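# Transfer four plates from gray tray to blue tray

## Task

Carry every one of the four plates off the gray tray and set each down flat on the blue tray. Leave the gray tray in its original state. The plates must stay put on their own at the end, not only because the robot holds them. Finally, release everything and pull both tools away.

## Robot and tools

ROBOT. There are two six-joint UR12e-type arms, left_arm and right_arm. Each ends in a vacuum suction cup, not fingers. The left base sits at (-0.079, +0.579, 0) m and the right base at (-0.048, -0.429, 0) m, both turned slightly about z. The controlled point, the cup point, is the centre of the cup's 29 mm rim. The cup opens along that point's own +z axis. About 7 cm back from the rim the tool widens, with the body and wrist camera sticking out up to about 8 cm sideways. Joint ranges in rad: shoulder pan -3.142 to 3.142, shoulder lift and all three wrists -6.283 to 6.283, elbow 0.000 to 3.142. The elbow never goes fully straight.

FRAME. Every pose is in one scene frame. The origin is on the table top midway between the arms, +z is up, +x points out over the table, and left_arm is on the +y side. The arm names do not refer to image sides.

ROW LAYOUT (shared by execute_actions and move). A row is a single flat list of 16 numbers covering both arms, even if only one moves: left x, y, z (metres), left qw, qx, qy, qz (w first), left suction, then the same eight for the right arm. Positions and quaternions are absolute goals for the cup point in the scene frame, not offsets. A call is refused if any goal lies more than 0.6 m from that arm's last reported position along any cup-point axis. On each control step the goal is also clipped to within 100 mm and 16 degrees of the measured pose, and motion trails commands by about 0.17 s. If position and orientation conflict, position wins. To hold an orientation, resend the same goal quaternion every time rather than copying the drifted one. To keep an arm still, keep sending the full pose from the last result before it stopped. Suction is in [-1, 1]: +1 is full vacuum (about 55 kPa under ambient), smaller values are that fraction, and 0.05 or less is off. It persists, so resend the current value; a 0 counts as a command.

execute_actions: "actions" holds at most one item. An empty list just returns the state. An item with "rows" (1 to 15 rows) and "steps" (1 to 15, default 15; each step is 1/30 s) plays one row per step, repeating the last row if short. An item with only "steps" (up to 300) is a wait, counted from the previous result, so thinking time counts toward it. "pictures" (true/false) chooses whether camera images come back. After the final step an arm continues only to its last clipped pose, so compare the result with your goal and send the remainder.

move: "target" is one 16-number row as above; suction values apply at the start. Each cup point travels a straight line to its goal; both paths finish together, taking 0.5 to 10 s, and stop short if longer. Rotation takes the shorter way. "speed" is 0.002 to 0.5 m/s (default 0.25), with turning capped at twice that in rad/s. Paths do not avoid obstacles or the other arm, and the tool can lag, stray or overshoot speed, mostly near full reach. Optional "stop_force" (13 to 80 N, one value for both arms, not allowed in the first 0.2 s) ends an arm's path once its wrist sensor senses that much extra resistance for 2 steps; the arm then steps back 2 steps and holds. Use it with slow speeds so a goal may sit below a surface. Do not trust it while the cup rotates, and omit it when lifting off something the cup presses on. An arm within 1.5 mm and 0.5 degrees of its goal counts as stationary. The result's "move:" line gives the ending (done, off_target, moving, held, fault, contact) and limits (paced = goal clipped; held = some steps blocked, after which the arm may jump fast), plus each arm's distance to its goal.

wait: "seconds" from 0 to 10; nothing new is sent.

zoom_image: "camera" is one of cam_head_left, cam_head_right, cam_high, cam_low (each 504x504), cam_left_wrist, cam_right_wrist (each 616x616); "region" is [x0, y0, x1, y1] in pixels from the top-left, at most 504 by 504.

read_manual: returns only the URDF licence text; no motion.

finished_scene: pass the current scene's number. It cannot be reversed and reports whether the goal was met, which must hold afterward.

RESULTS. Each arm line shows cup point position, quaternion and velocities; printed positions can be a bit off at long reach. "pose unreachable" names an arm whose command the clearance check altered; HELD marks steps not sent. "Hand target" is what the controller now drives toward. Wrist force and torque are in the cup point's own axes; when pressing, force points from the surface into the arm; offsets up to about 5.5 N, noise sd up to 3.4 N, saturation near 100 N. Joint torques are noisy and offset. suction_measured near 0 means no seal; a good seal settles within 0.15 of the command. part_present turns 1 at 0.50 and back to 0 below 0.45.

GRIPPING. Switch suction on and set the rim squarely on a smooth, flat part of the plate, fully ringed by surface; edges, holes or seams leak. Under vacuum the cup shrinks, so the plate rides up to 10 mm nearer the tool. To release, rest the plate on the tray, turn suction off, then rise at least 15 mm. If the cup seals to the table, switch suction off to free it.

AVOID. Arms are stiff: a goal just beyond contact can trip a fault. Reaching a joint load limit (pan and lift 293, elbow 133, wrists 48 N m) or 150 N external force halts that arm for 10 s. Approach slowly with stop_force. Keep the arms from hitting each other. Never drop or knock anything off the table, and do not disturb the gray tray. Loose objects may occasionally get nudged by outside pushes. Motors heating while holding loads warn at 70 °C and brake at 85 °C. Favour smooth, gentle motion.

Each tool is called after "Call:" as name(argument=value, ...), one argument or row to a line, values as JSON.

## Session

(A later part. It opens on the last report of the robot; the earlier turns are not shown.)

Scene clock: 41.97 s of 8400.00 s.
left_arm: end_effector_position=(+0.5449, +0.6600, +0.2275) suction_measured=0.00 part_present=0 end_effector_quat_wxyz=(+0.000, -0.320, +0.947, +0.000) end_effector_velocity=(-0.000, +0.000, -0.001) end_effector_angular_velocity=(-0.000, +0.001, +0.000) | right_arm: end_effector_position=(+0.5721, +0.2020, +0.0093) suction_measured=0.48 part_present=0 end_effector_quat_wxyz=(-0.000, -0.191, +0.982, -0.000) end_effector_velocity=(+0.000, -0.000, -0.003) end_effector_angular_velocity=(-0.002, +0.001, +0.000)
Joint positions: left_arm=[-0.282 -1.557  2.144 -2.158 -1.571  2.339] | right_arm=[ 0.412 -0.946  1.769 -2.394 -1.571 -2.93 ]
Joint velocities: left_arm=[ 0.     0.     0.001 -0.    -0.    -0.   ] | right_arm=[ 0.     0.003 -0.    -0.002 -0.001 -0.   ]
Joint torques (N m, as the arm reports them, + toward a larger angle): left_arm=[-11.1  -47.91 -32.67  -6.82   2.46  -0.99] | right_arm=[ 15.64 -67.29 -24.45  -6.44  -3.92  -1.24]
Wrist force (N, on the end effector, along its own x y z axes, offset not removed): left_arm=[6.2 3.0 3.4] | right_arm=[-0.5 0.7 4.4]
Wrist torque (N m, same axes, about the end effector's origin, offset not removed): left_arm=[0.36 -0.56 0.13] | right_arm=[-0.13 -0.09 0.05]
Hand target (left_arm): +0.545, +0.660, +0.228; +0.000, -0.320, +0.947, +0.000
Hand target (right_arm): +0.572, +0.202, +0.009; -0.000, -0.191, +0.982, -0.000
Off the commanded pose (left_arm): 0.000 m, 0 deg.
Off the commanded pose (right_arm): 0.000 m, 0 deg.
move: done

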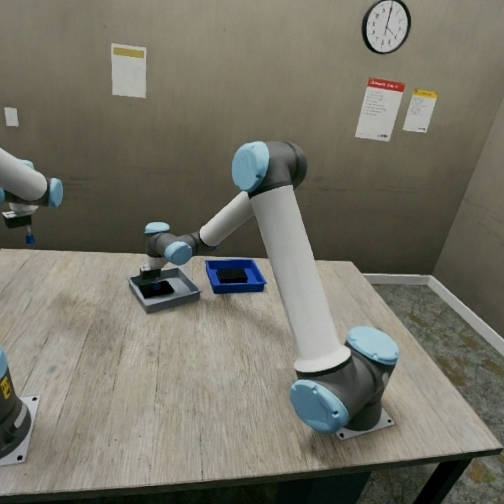

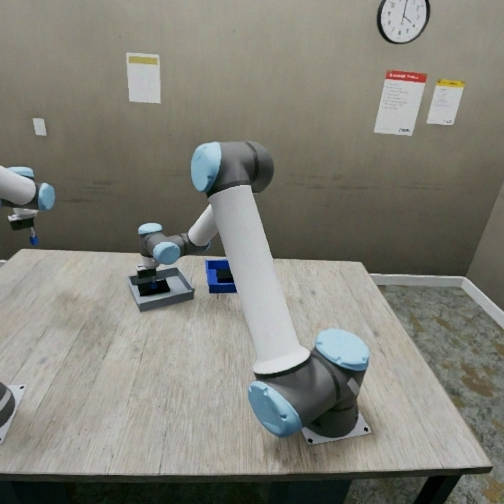

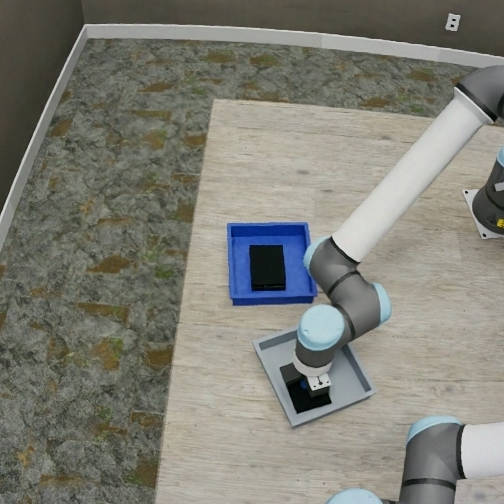

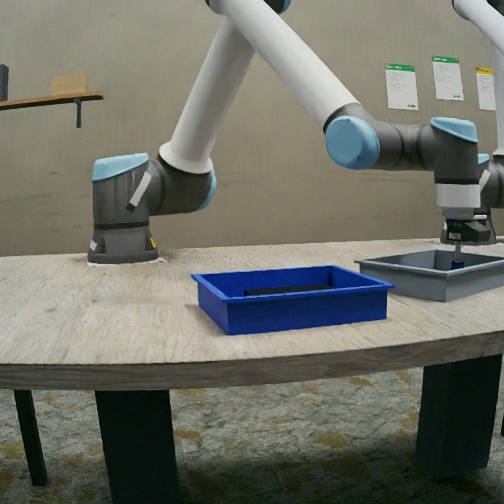

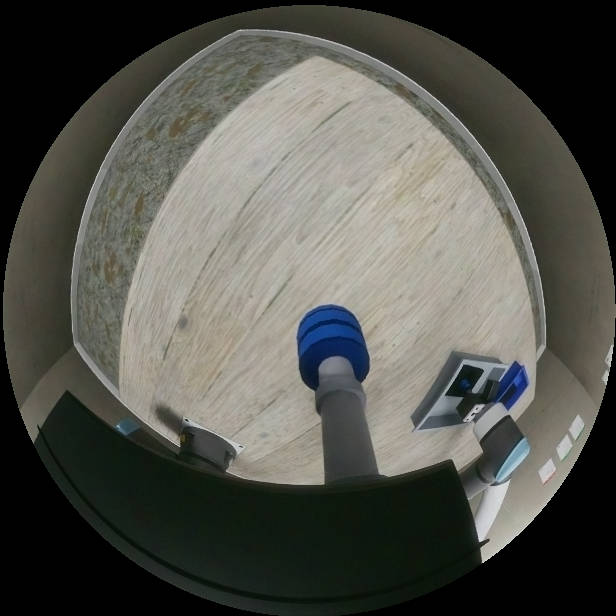

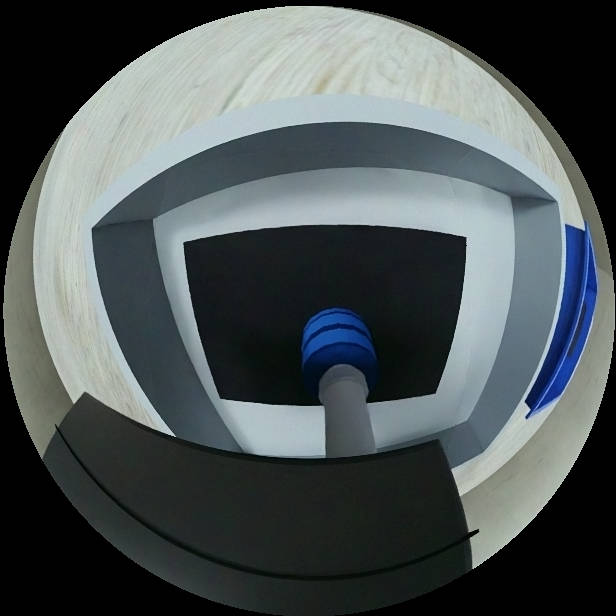

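Call:
move(
  target=[0.5449,0.66,0.2275,0,-0.320,0.947,0,0,0.572,0.202,0.08,0,-0.191,0.982,0,1],
  speed=0.12,
)

Call:
move(
  target=[0.5449,0.66,0.2275,0,-0.320,0.947,0,0,0.683,-0.138,0.08,0,-0.07,0.9975,0,1],
  speed=0.4,
)

Call:
move(
  target=[0.5449,0.66,0.2275,0,-0.320,0.947,0,0,0.683,-0.138,0.0335,0,-0.07,0.9975,0,1],
  speed=0.08,
)

Scene clock: 43.87 s of 8400.00 s.
left_arm: end_effector_position=(+0.5449, +0.6600, +0.2275) suction_measured=0.00 part_present=0 end_effector_quat_wxyz=(+0.000, -0.320, +0.947, +0.000) end_effector_velocity=(-0.000, -0.000, -0.000) end_effector_angular_velocity=(-0.000, +0.001, -0.001) | right_arm: end_effector_position=(+0.5719, +0.2020, +0.0797) suction_measured=0.99 part_present=1 end_effector_quat_wxyz=(+0.000, -0.191, +0.982, +0.000) end_effector_velocity=(-0.000, -0.001, +0.002) end_effector_angular_velocity=(-0.002, +0.002, -0.001)
Joint positions: left_arm=[-0.282 -1.557  2.144 -2.158 -1.571  2.339] | right_arm=[ 0.412 -1.027  1.746 -2.29  -1.571 -2.93 ]
Joint velocities: left_arm=[-0.     0.     0.     0.    -0.     0.001] | right_arm=[-0.    -0.002 -0.001  0.006 -0.001  0.   ]
Joint torques (N m, as the arm reports them, + toward a larger angle): left_arm=[-11.44 -48.37 -32.33  -7.05   1.66  -1.19] | right_arm=[  3.26 -91.7  -43.7   -0.14  -3.43   1.1 ]
Wrist force (N, on the end effector, along its own x y z axes, offset not removed): left_arm=[3.2 -1.6 1.4] | right_arm=[0.7 -1.3 1.1]
Wrist torque (N m, same axes, about the end effector's origin, offset not removed): left_arm=[-0.30 -0.13 0.09] | right_arm=[-0.43 -0.33 -0.04]
Hand target (left_arm): +0.545, +0.660, +0.228; +0.000, -0.320, +0.947, +0.000
Hand target (right_arm): +0.572, +0.202, +0.080; +0.000, -0.191, +0.982, +0.000
Off the commanded pose (left_arm): 0.000 m, 0 deg.
Off the commanded pose (right_arm): 0.000 m, 0 deg.
move: done

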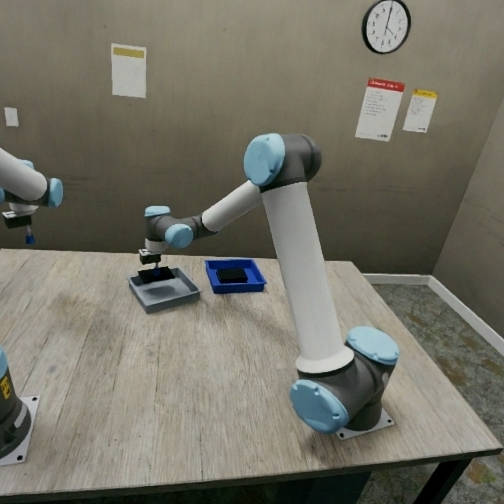

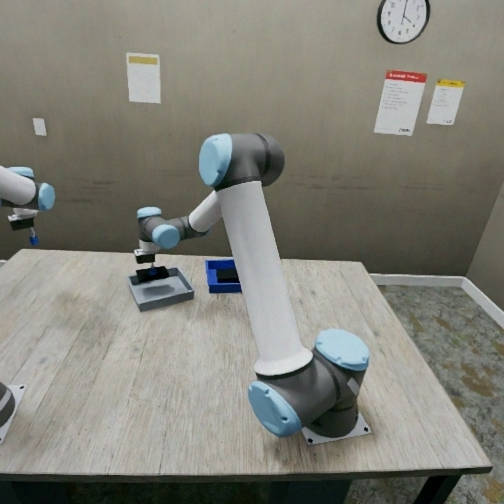

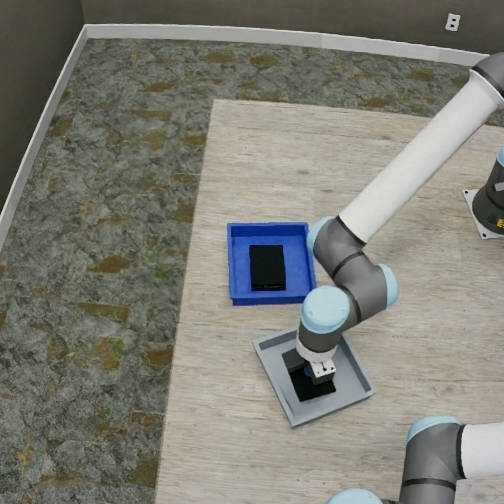

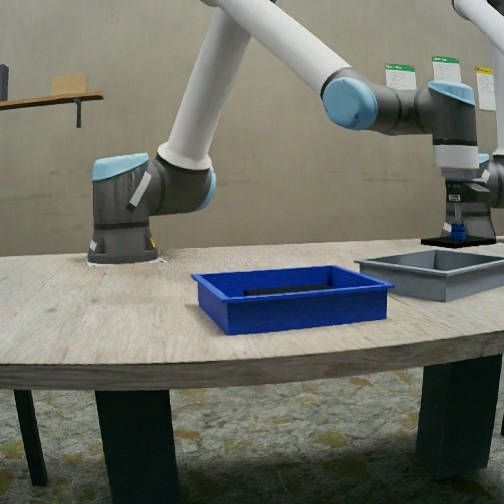

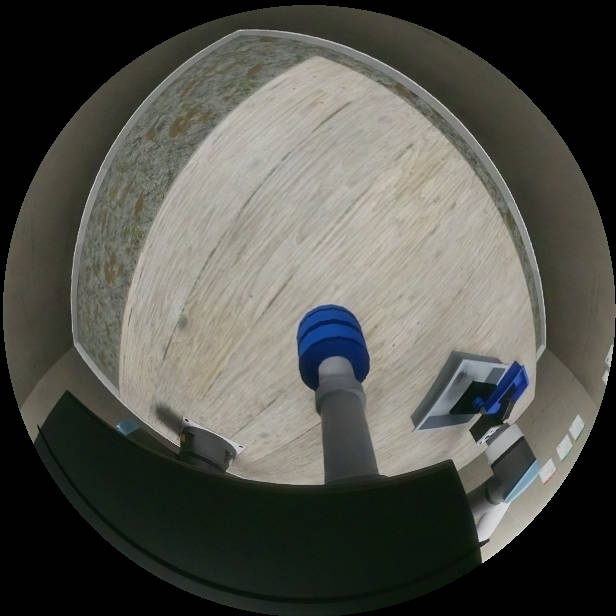

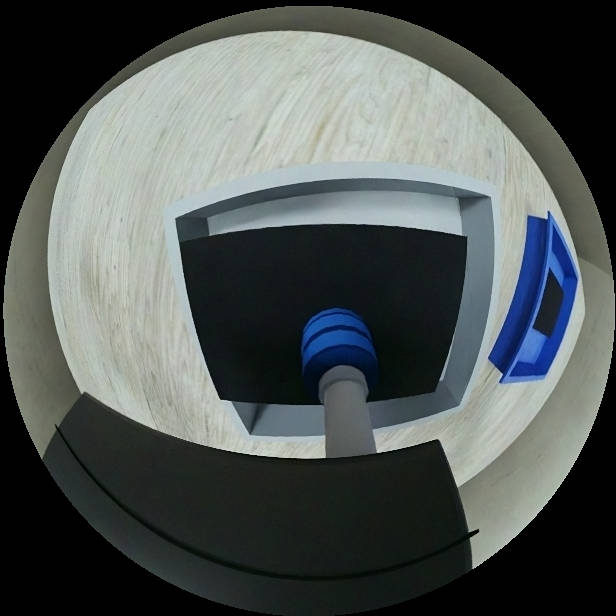

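Scene clock: 45.57 s of 8400.00 s.
left_arm: end_effector_position=(+0.5449, +0.6600, +0.2275) suction_measured=0.00 part_present=0 end_effector_quat_wxyz=(+0.000, -0.320, +0.947, +0.000) end_effector_velocity=(+0.000, -0.000, +0.000) end_effector_angular_velocity=(-0.001, -0.001, -0.000) | right_arm: end_effector_position=(+0.6830, -0.1378, +0.0799) suction_measured=0.99 part_present=1 end_effector_quat_wxyz=(-0.000, -0.070, +0.998, -0.000) end_effector_velocity=(+0.001, -0.002, +0.000) end_effector_angular_velocity=(+0.001, -0.001, +0.000)
Joint positions: left_arm=[-0.282 -1.557  2.144 -2.158 -1.571  2.339] | right_arm=[-0.028 -1.15   1.953 -2.373 -1.571 -3.126]
Joint velocities: left_arm=[ 0.     0.    -0.    -0.001 -0.     0.   ] | right_arm=[-0.003 -0.001  0.001 -0.001  0.001 -0.004]
Joint torques (N m, as the arm reports them, + toward a larger angle): left_arm=[-12.64 -48.93 -32.55  -6.55   1.58  -1.09] | right_arm=[-18.36 -82.96 -25.26  -5.39   4.04  -1.74]
Wrist force (N, on the end effector, along its own x y z axes, offset not removed): left_arm=[1.9 -0.6 5.2] | right_arm=[0.0 1.1 2.9]
Wrist torque (N m, same axes, about the end effector's origin, offset not removed): left_arm=[-0.17 0.08 0.14] | right_arm=[-0.08 -0.18 0.02]
Hand target (left_arm): +0.545, +0.660, +0.228; +0.000, -0.320, +0.947, +0.000
Hand target (right_arm): +0.683, -0.138, +0.080; -0.000, -0.070, +0.998, -0.000
Off the commanded pose (left_arm): 0.000 m, 0 deg.
Off the commanded pose (right_arm): 0.000 m, 0 deg.
move: done

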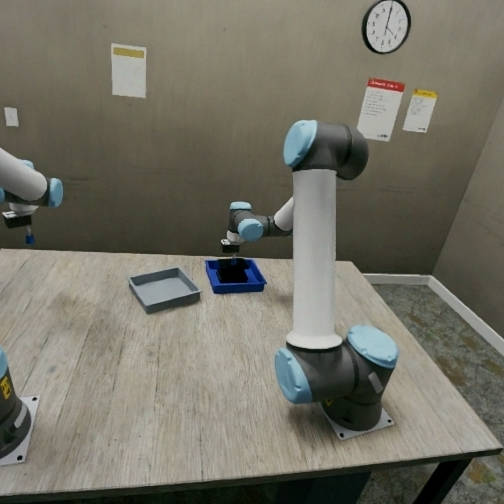

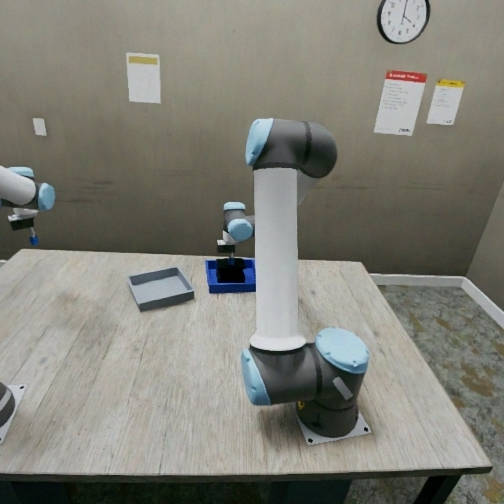

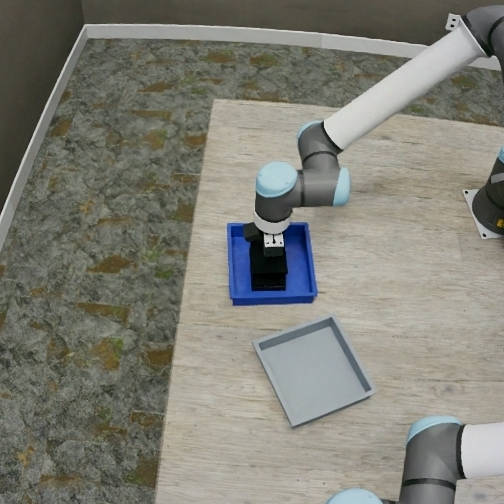

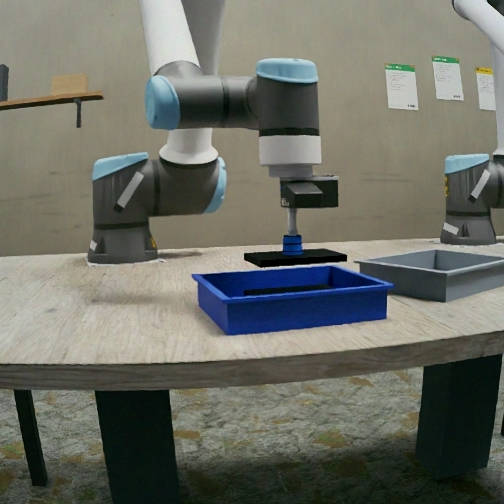

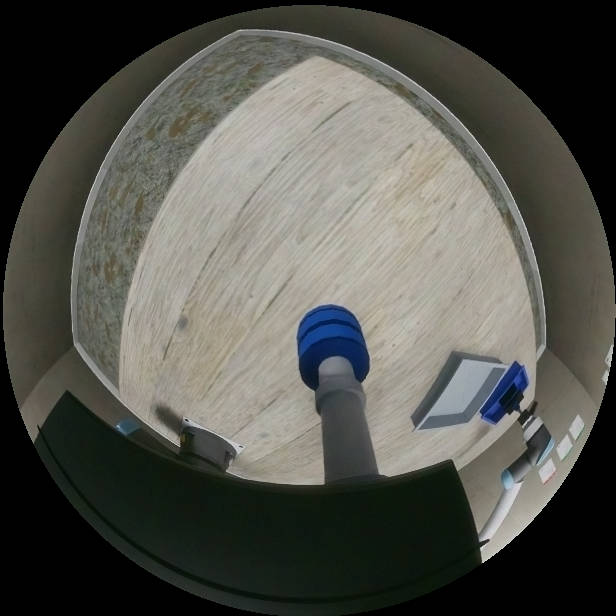

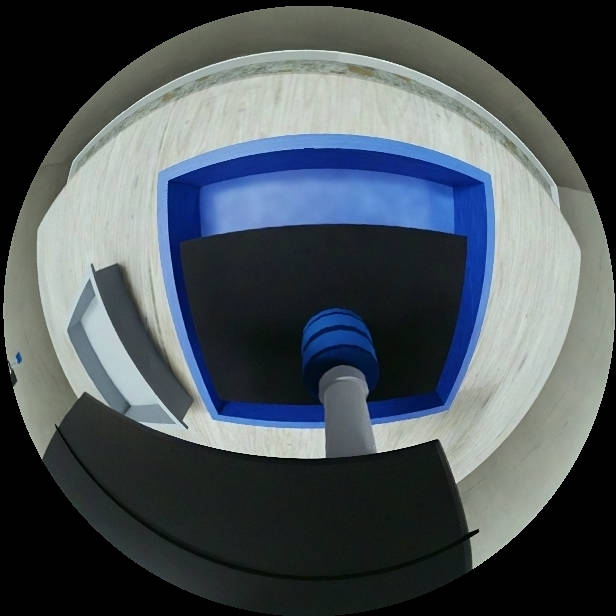

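Scene clock: 46.67 s of 8400.00 s.
left_arm: end_effector_position=(+0.5449, +0.6600, +0.2275) suction_measured=0.00 part_present=0 end_effector_quat_wxyz=(+0.000, -0.320, +0.947, +0.000) end_effector_velocity=(+0.000, -0.000, +0.000) end_effector_angular_velocity=(-0.000, -0.000, +0.000) | right_arm: end_effector_position=(+0.6831, -0.1380, +0.0339) suction_measured=0.98 part_present=1 end_effector_quat_wxyz=(+0.000, -0.070, +0.998, +0.000) end_effector_velocity=(-0.000, -0.000, -0.002) end_effector_angular_velocity=(-0.001, -0.000, +0.001)
Joint positions: left_arm=[-0.282 -1.557  2.144 -2.158 -1.571  2.339] | right_arm=[-0.029 -1.09   1.971 -2.452 -1.571 -3.126]
Joint velocities: left_arm=[ 0.    -0.    -0.001  0.    -0.     0.   ] | right_arm=[ 0.     0.002  0.001 -0.003 -0.001 -0.   ]
Joint torques (N m, as the arm reports them, + toward a larger angle): left_arm=[-13.31 -46.65 -33.77  -6.75   1.48  -1.25] | right_arm=[-19.66 -44.51 -19.52  -5.97   4.18  -1.23]
Wrist force (N, on the end effector, along its own x y z axes, offset not removed): left_arm=[2.3 -0.8 0.3] | right_arm=[2.3 -2.7 -9.9]
Wrist torque (N m, same axes, about the end effector's origin, offset not removed): left_arm=[-0.20 -0.04 0.03] | right_arm=[-0.59 0.03 -0.03]
Hand target (left_arm): +0.545, +0.660, +0.228; +0.000, -0.320, +0.947, +0.000
Hand target (right_arm): +0.683, -0.138, +0.033; -0.000, -0.070, +0.998, -0.000
Off the commanded pose (left_arm): 0.000 m, 0 deg.
Off the commanded pose (right_arm): 0.000 m, 0 deg.
move: done

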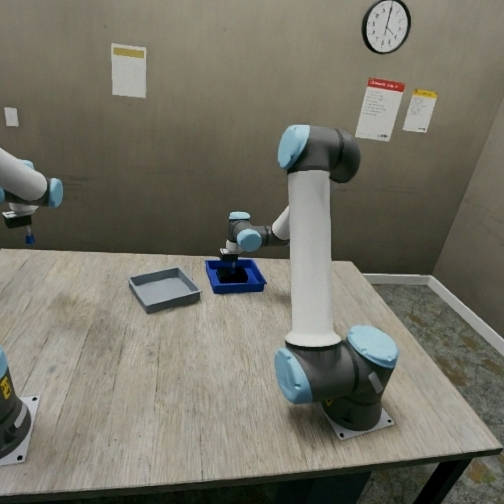

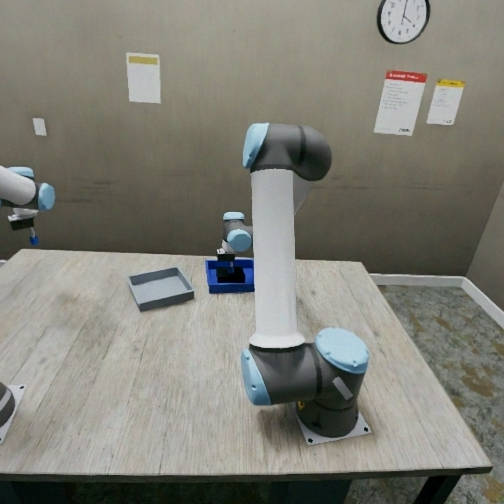

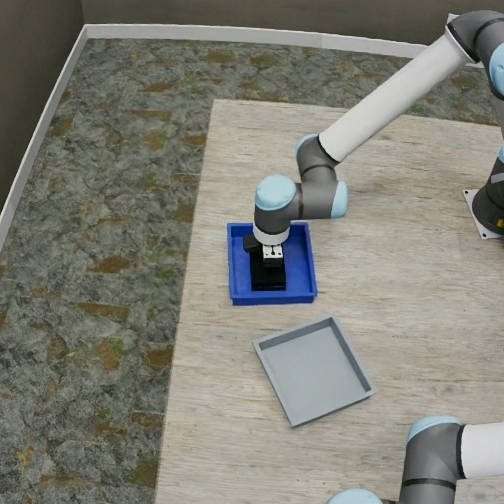

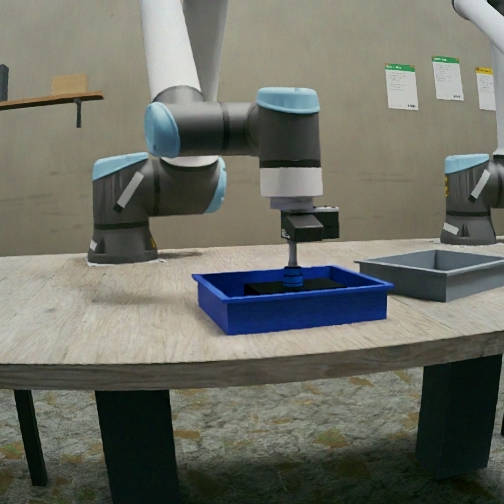

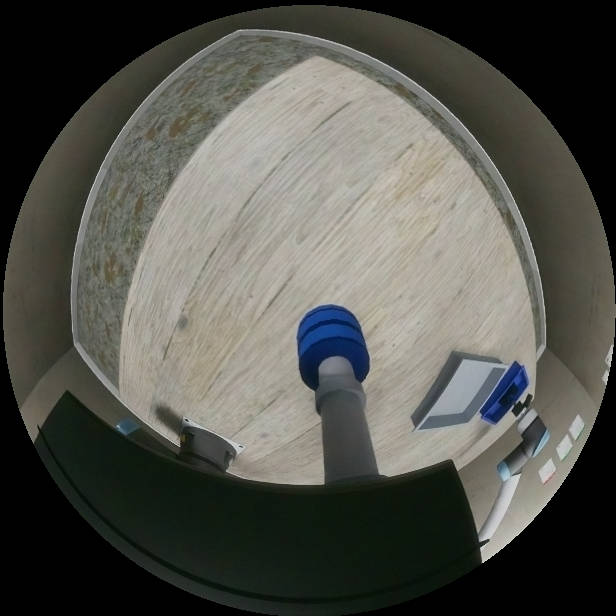

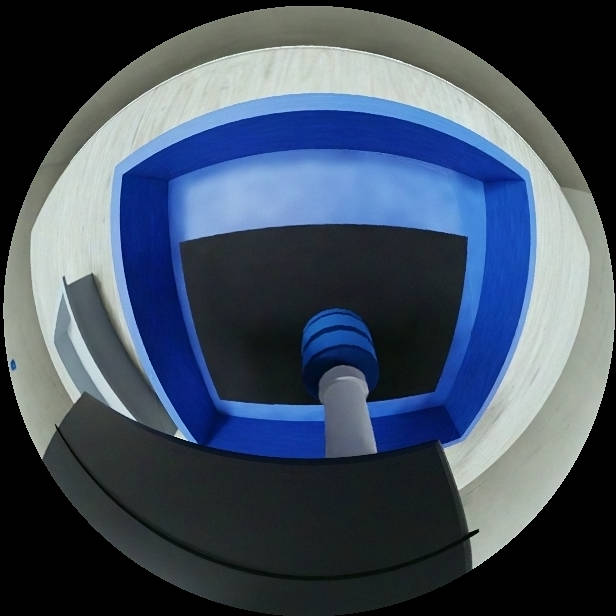

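Call:
move(
  target=[0.5449,0.66,0.2275,0,-0.320,0.947,0,0,0.683,-0.138,0.09,0,-0.07,0.9975,0,0],
  speed=0.2,
)

Call:
move(
  target=[0.5449,0.66,0.2275,0,-0.320,0.947,0,0,0.56,-0.33,0.23,0,-0.07,0.9975,0,0],
  speed=0.4,
)

Scene clock: 48.23 s of 8400.00 s.
left_arm: end_effector_position=(+0.5449, +0.6600, +0.2275) suction_measured=0.00 part_present=0 end_effector_quat_wxyz=(+0.000, -0.320, +0.947, +0.000) end_effector_velocity=(+0.000, -0.000, -0.000) end_effector_angular_velocity=(-0.001, -0.000, +0.000) | right_arm: end_effector_position=(+0.6830, -0.1380, +0.0897) suction_measured=0.00 part_present=0 end_effector_quat_wxyz=(+0.000, -0.070, +0.998, +0.000) end_effector_velocity=(-0.000, -0.000, +0.002) end_effector_angular_velocity=(-0.000, +0.002, +0.001)
Joint positions: left_arm=[-0.282 -1.557  2.144 -2.158 -1.571  2.339] | right_arm=[-0.029 -1.163  1.949 -2.357 -1.571 -3.126]
Joint velocities: left_arm=[-0.     0.001 -0.    -0.001 -0.001 -0.   ] | right_arm=[-0.    -0.003 -0.002  0.007 -0.    -0.001]
Joint torques (N m, as the arm reports them, + toward a larger angle): left_arm=[ -8.9  -46.19 -33.62  -6.37   1.47  -1.15] | right_arm=[ -2.25 -82.38 -40.48   0.28   3.62   1.66]
Wrist force (N, on the end effector, along its own x y z axes, offset not removed): left_arm=[3.1 -1.1 3.9] | right_arm=[-0.8 -0.7 0.7]
Wrist torque (N m, same axes, about the end effector's origin, offset not removed): left_arm=[-0.30 -0.19 0.14] | right_arm=[-0.39 -0.06 -0.07]
Hand target (left_arm): +0.545, +0.660, +0.228; +0.000, -0.320, +0.947, +0.000
Hand target (right_arm): +0.683, -0.138, +0.090; +0.000, -0.070, +0.998, +0.000
Off the commanded pose (left_arm): 0.000 m, 0 deg.
Off the commanded pose (right_arm): 0.000 m, 0 deg.
move: done

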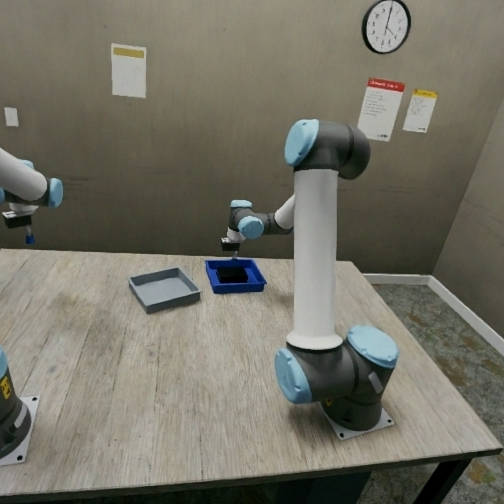

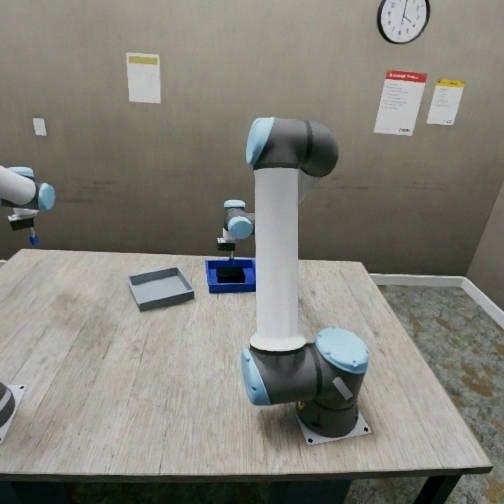

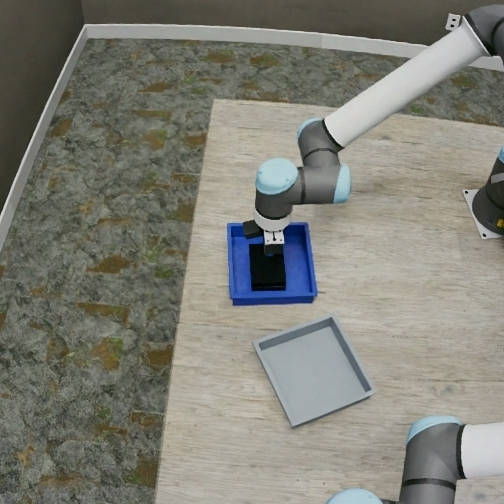

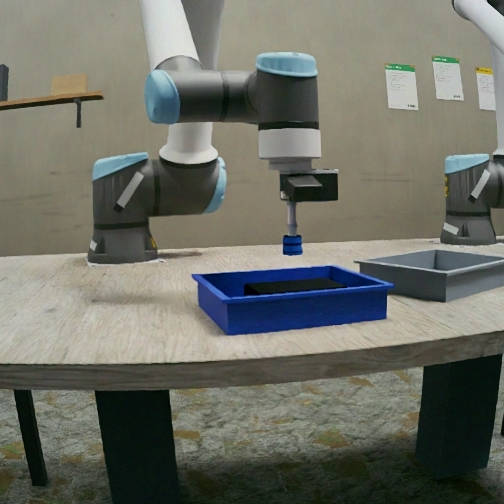

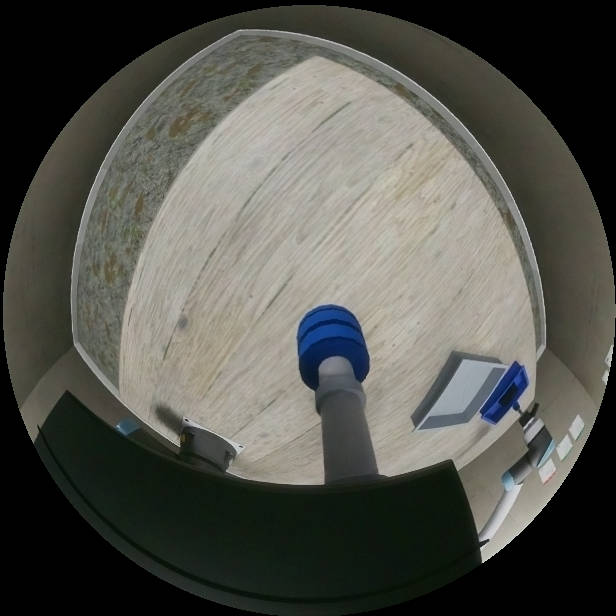

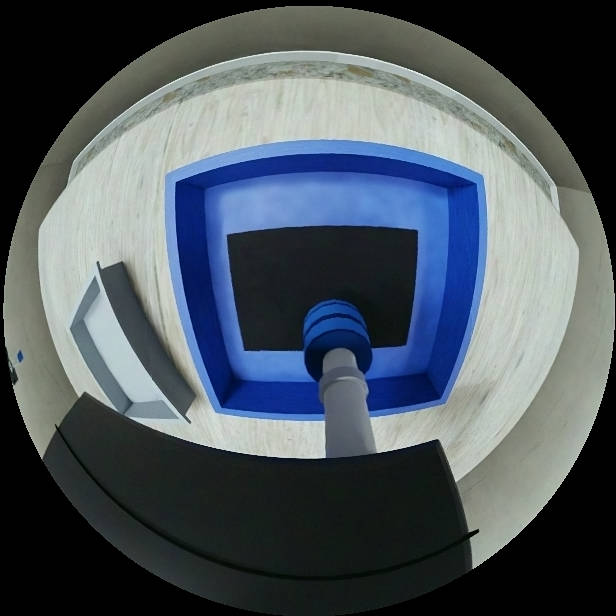

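Scene clock: 49.73 s of 8400.00 s.
left_arm: end_effector_position=(+0.5449, +0.6600, +0.2275) suction_measured=0.00 part_present=0 end_effector_quat_wxyz=(+0.000, -0.320, +0.947, +0.000) end_effector_velocity=(+0.000, +0.000, +0.000) end_effector_angular_velocity=(+0.000, -0.001, +0.000) | right_arm: end_effector_position=(+0.5601, -0.3299, +0.2298) suction_measured=0.00 part_present=0 end_effector_quat_wxyz=(-0.000, -0.070, +0.998, -0.000) end_effector_velocity=(-0.001, -0.002, +0.001) end_effector_angular_velocity=(+0.001, -0.000, +0.000)
Joint positions: left_arm=[-0.282 -1.557  2.144 -2.158 -1.571  2.339] | right_arm=[-0.309 -1.581  2.164 -2.153 -1.571 -3.407]
Joint velocities: left_arm=[ 0.    -0.001 -0.    -0.     0.001 -0.   ] | right_arm=[-0.004 -0.004  0.002  0.003  0.001 -0.004]
Joint torques (N m, as the arm reports them, + toward a larger angle): left_arm=[-10.96 -50.38 -33.82  -7.11   1.73  -1.72] | right_arm=[-17.18 -54.08 -30.95  -0.47   4.04  -1.5 ]
Wrist force (N, on the end effector, along its own x y z axes, offset not removed): left_arm=[4.1 0.1 3.6] | right_arm=[0.3 -0.3 -2.5]
Wrist torque (N m, same axes, about the end effector's origin, offset not removed): left_arm=[-0.13 -0.20 0.20] | right_arm=[-0.27 -0.17 -0.02]
Hand target (left_arm): +0.545, +0.660, +0.228; +0.000, -0.320, +0.947, +0.000
Hand target (right_arm): +0.560, -0.330, +0.230; -0.000, -0.070, +0.998, -0.000
Off the commanded pose (left_arm): 0.000 m, 0 deg.
Off the commanded pose (right_arm): 0.000 m, 0 deg.
move: done

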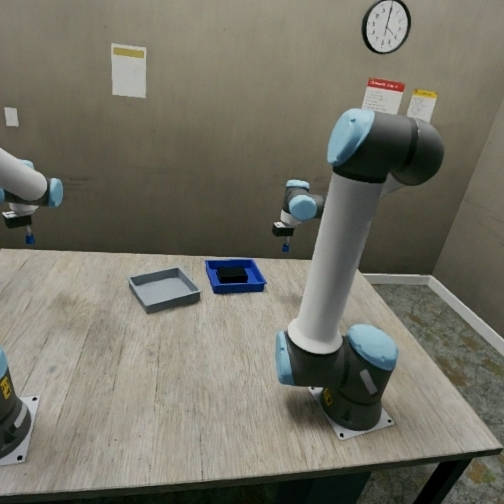

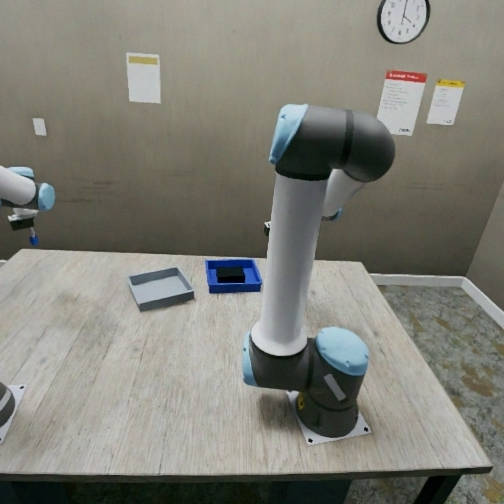

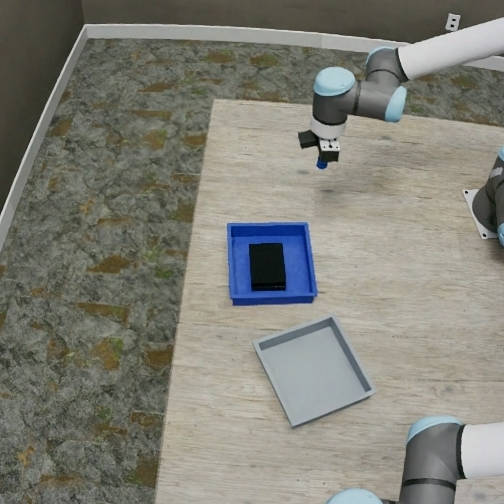

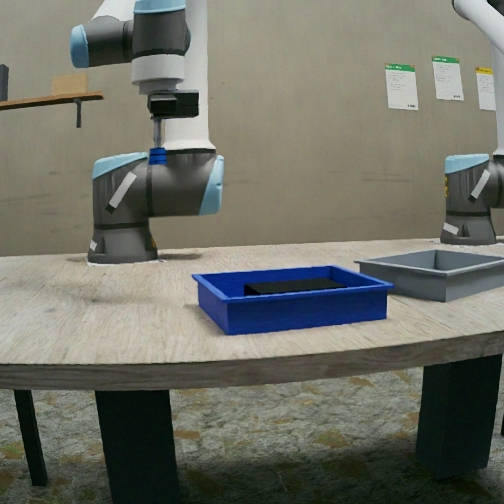

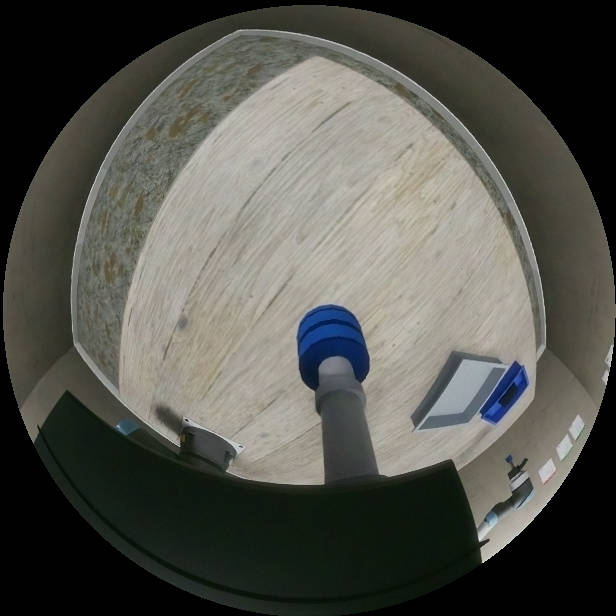

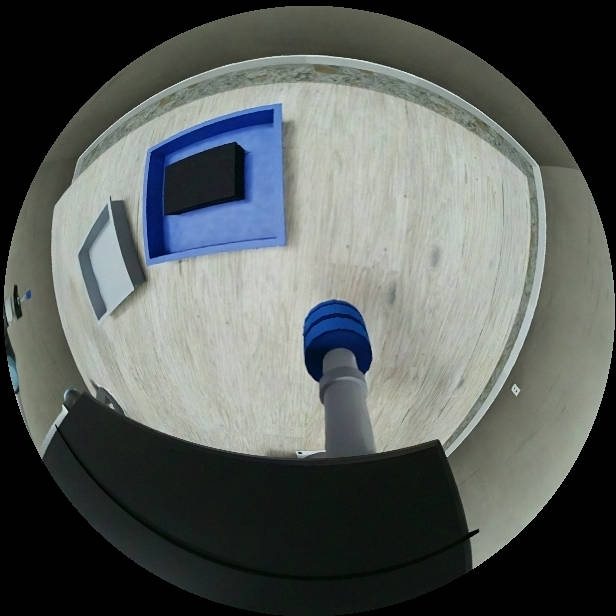

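Call:
finished_scene(
  scene=2,
)

The scene is finished: the task was done.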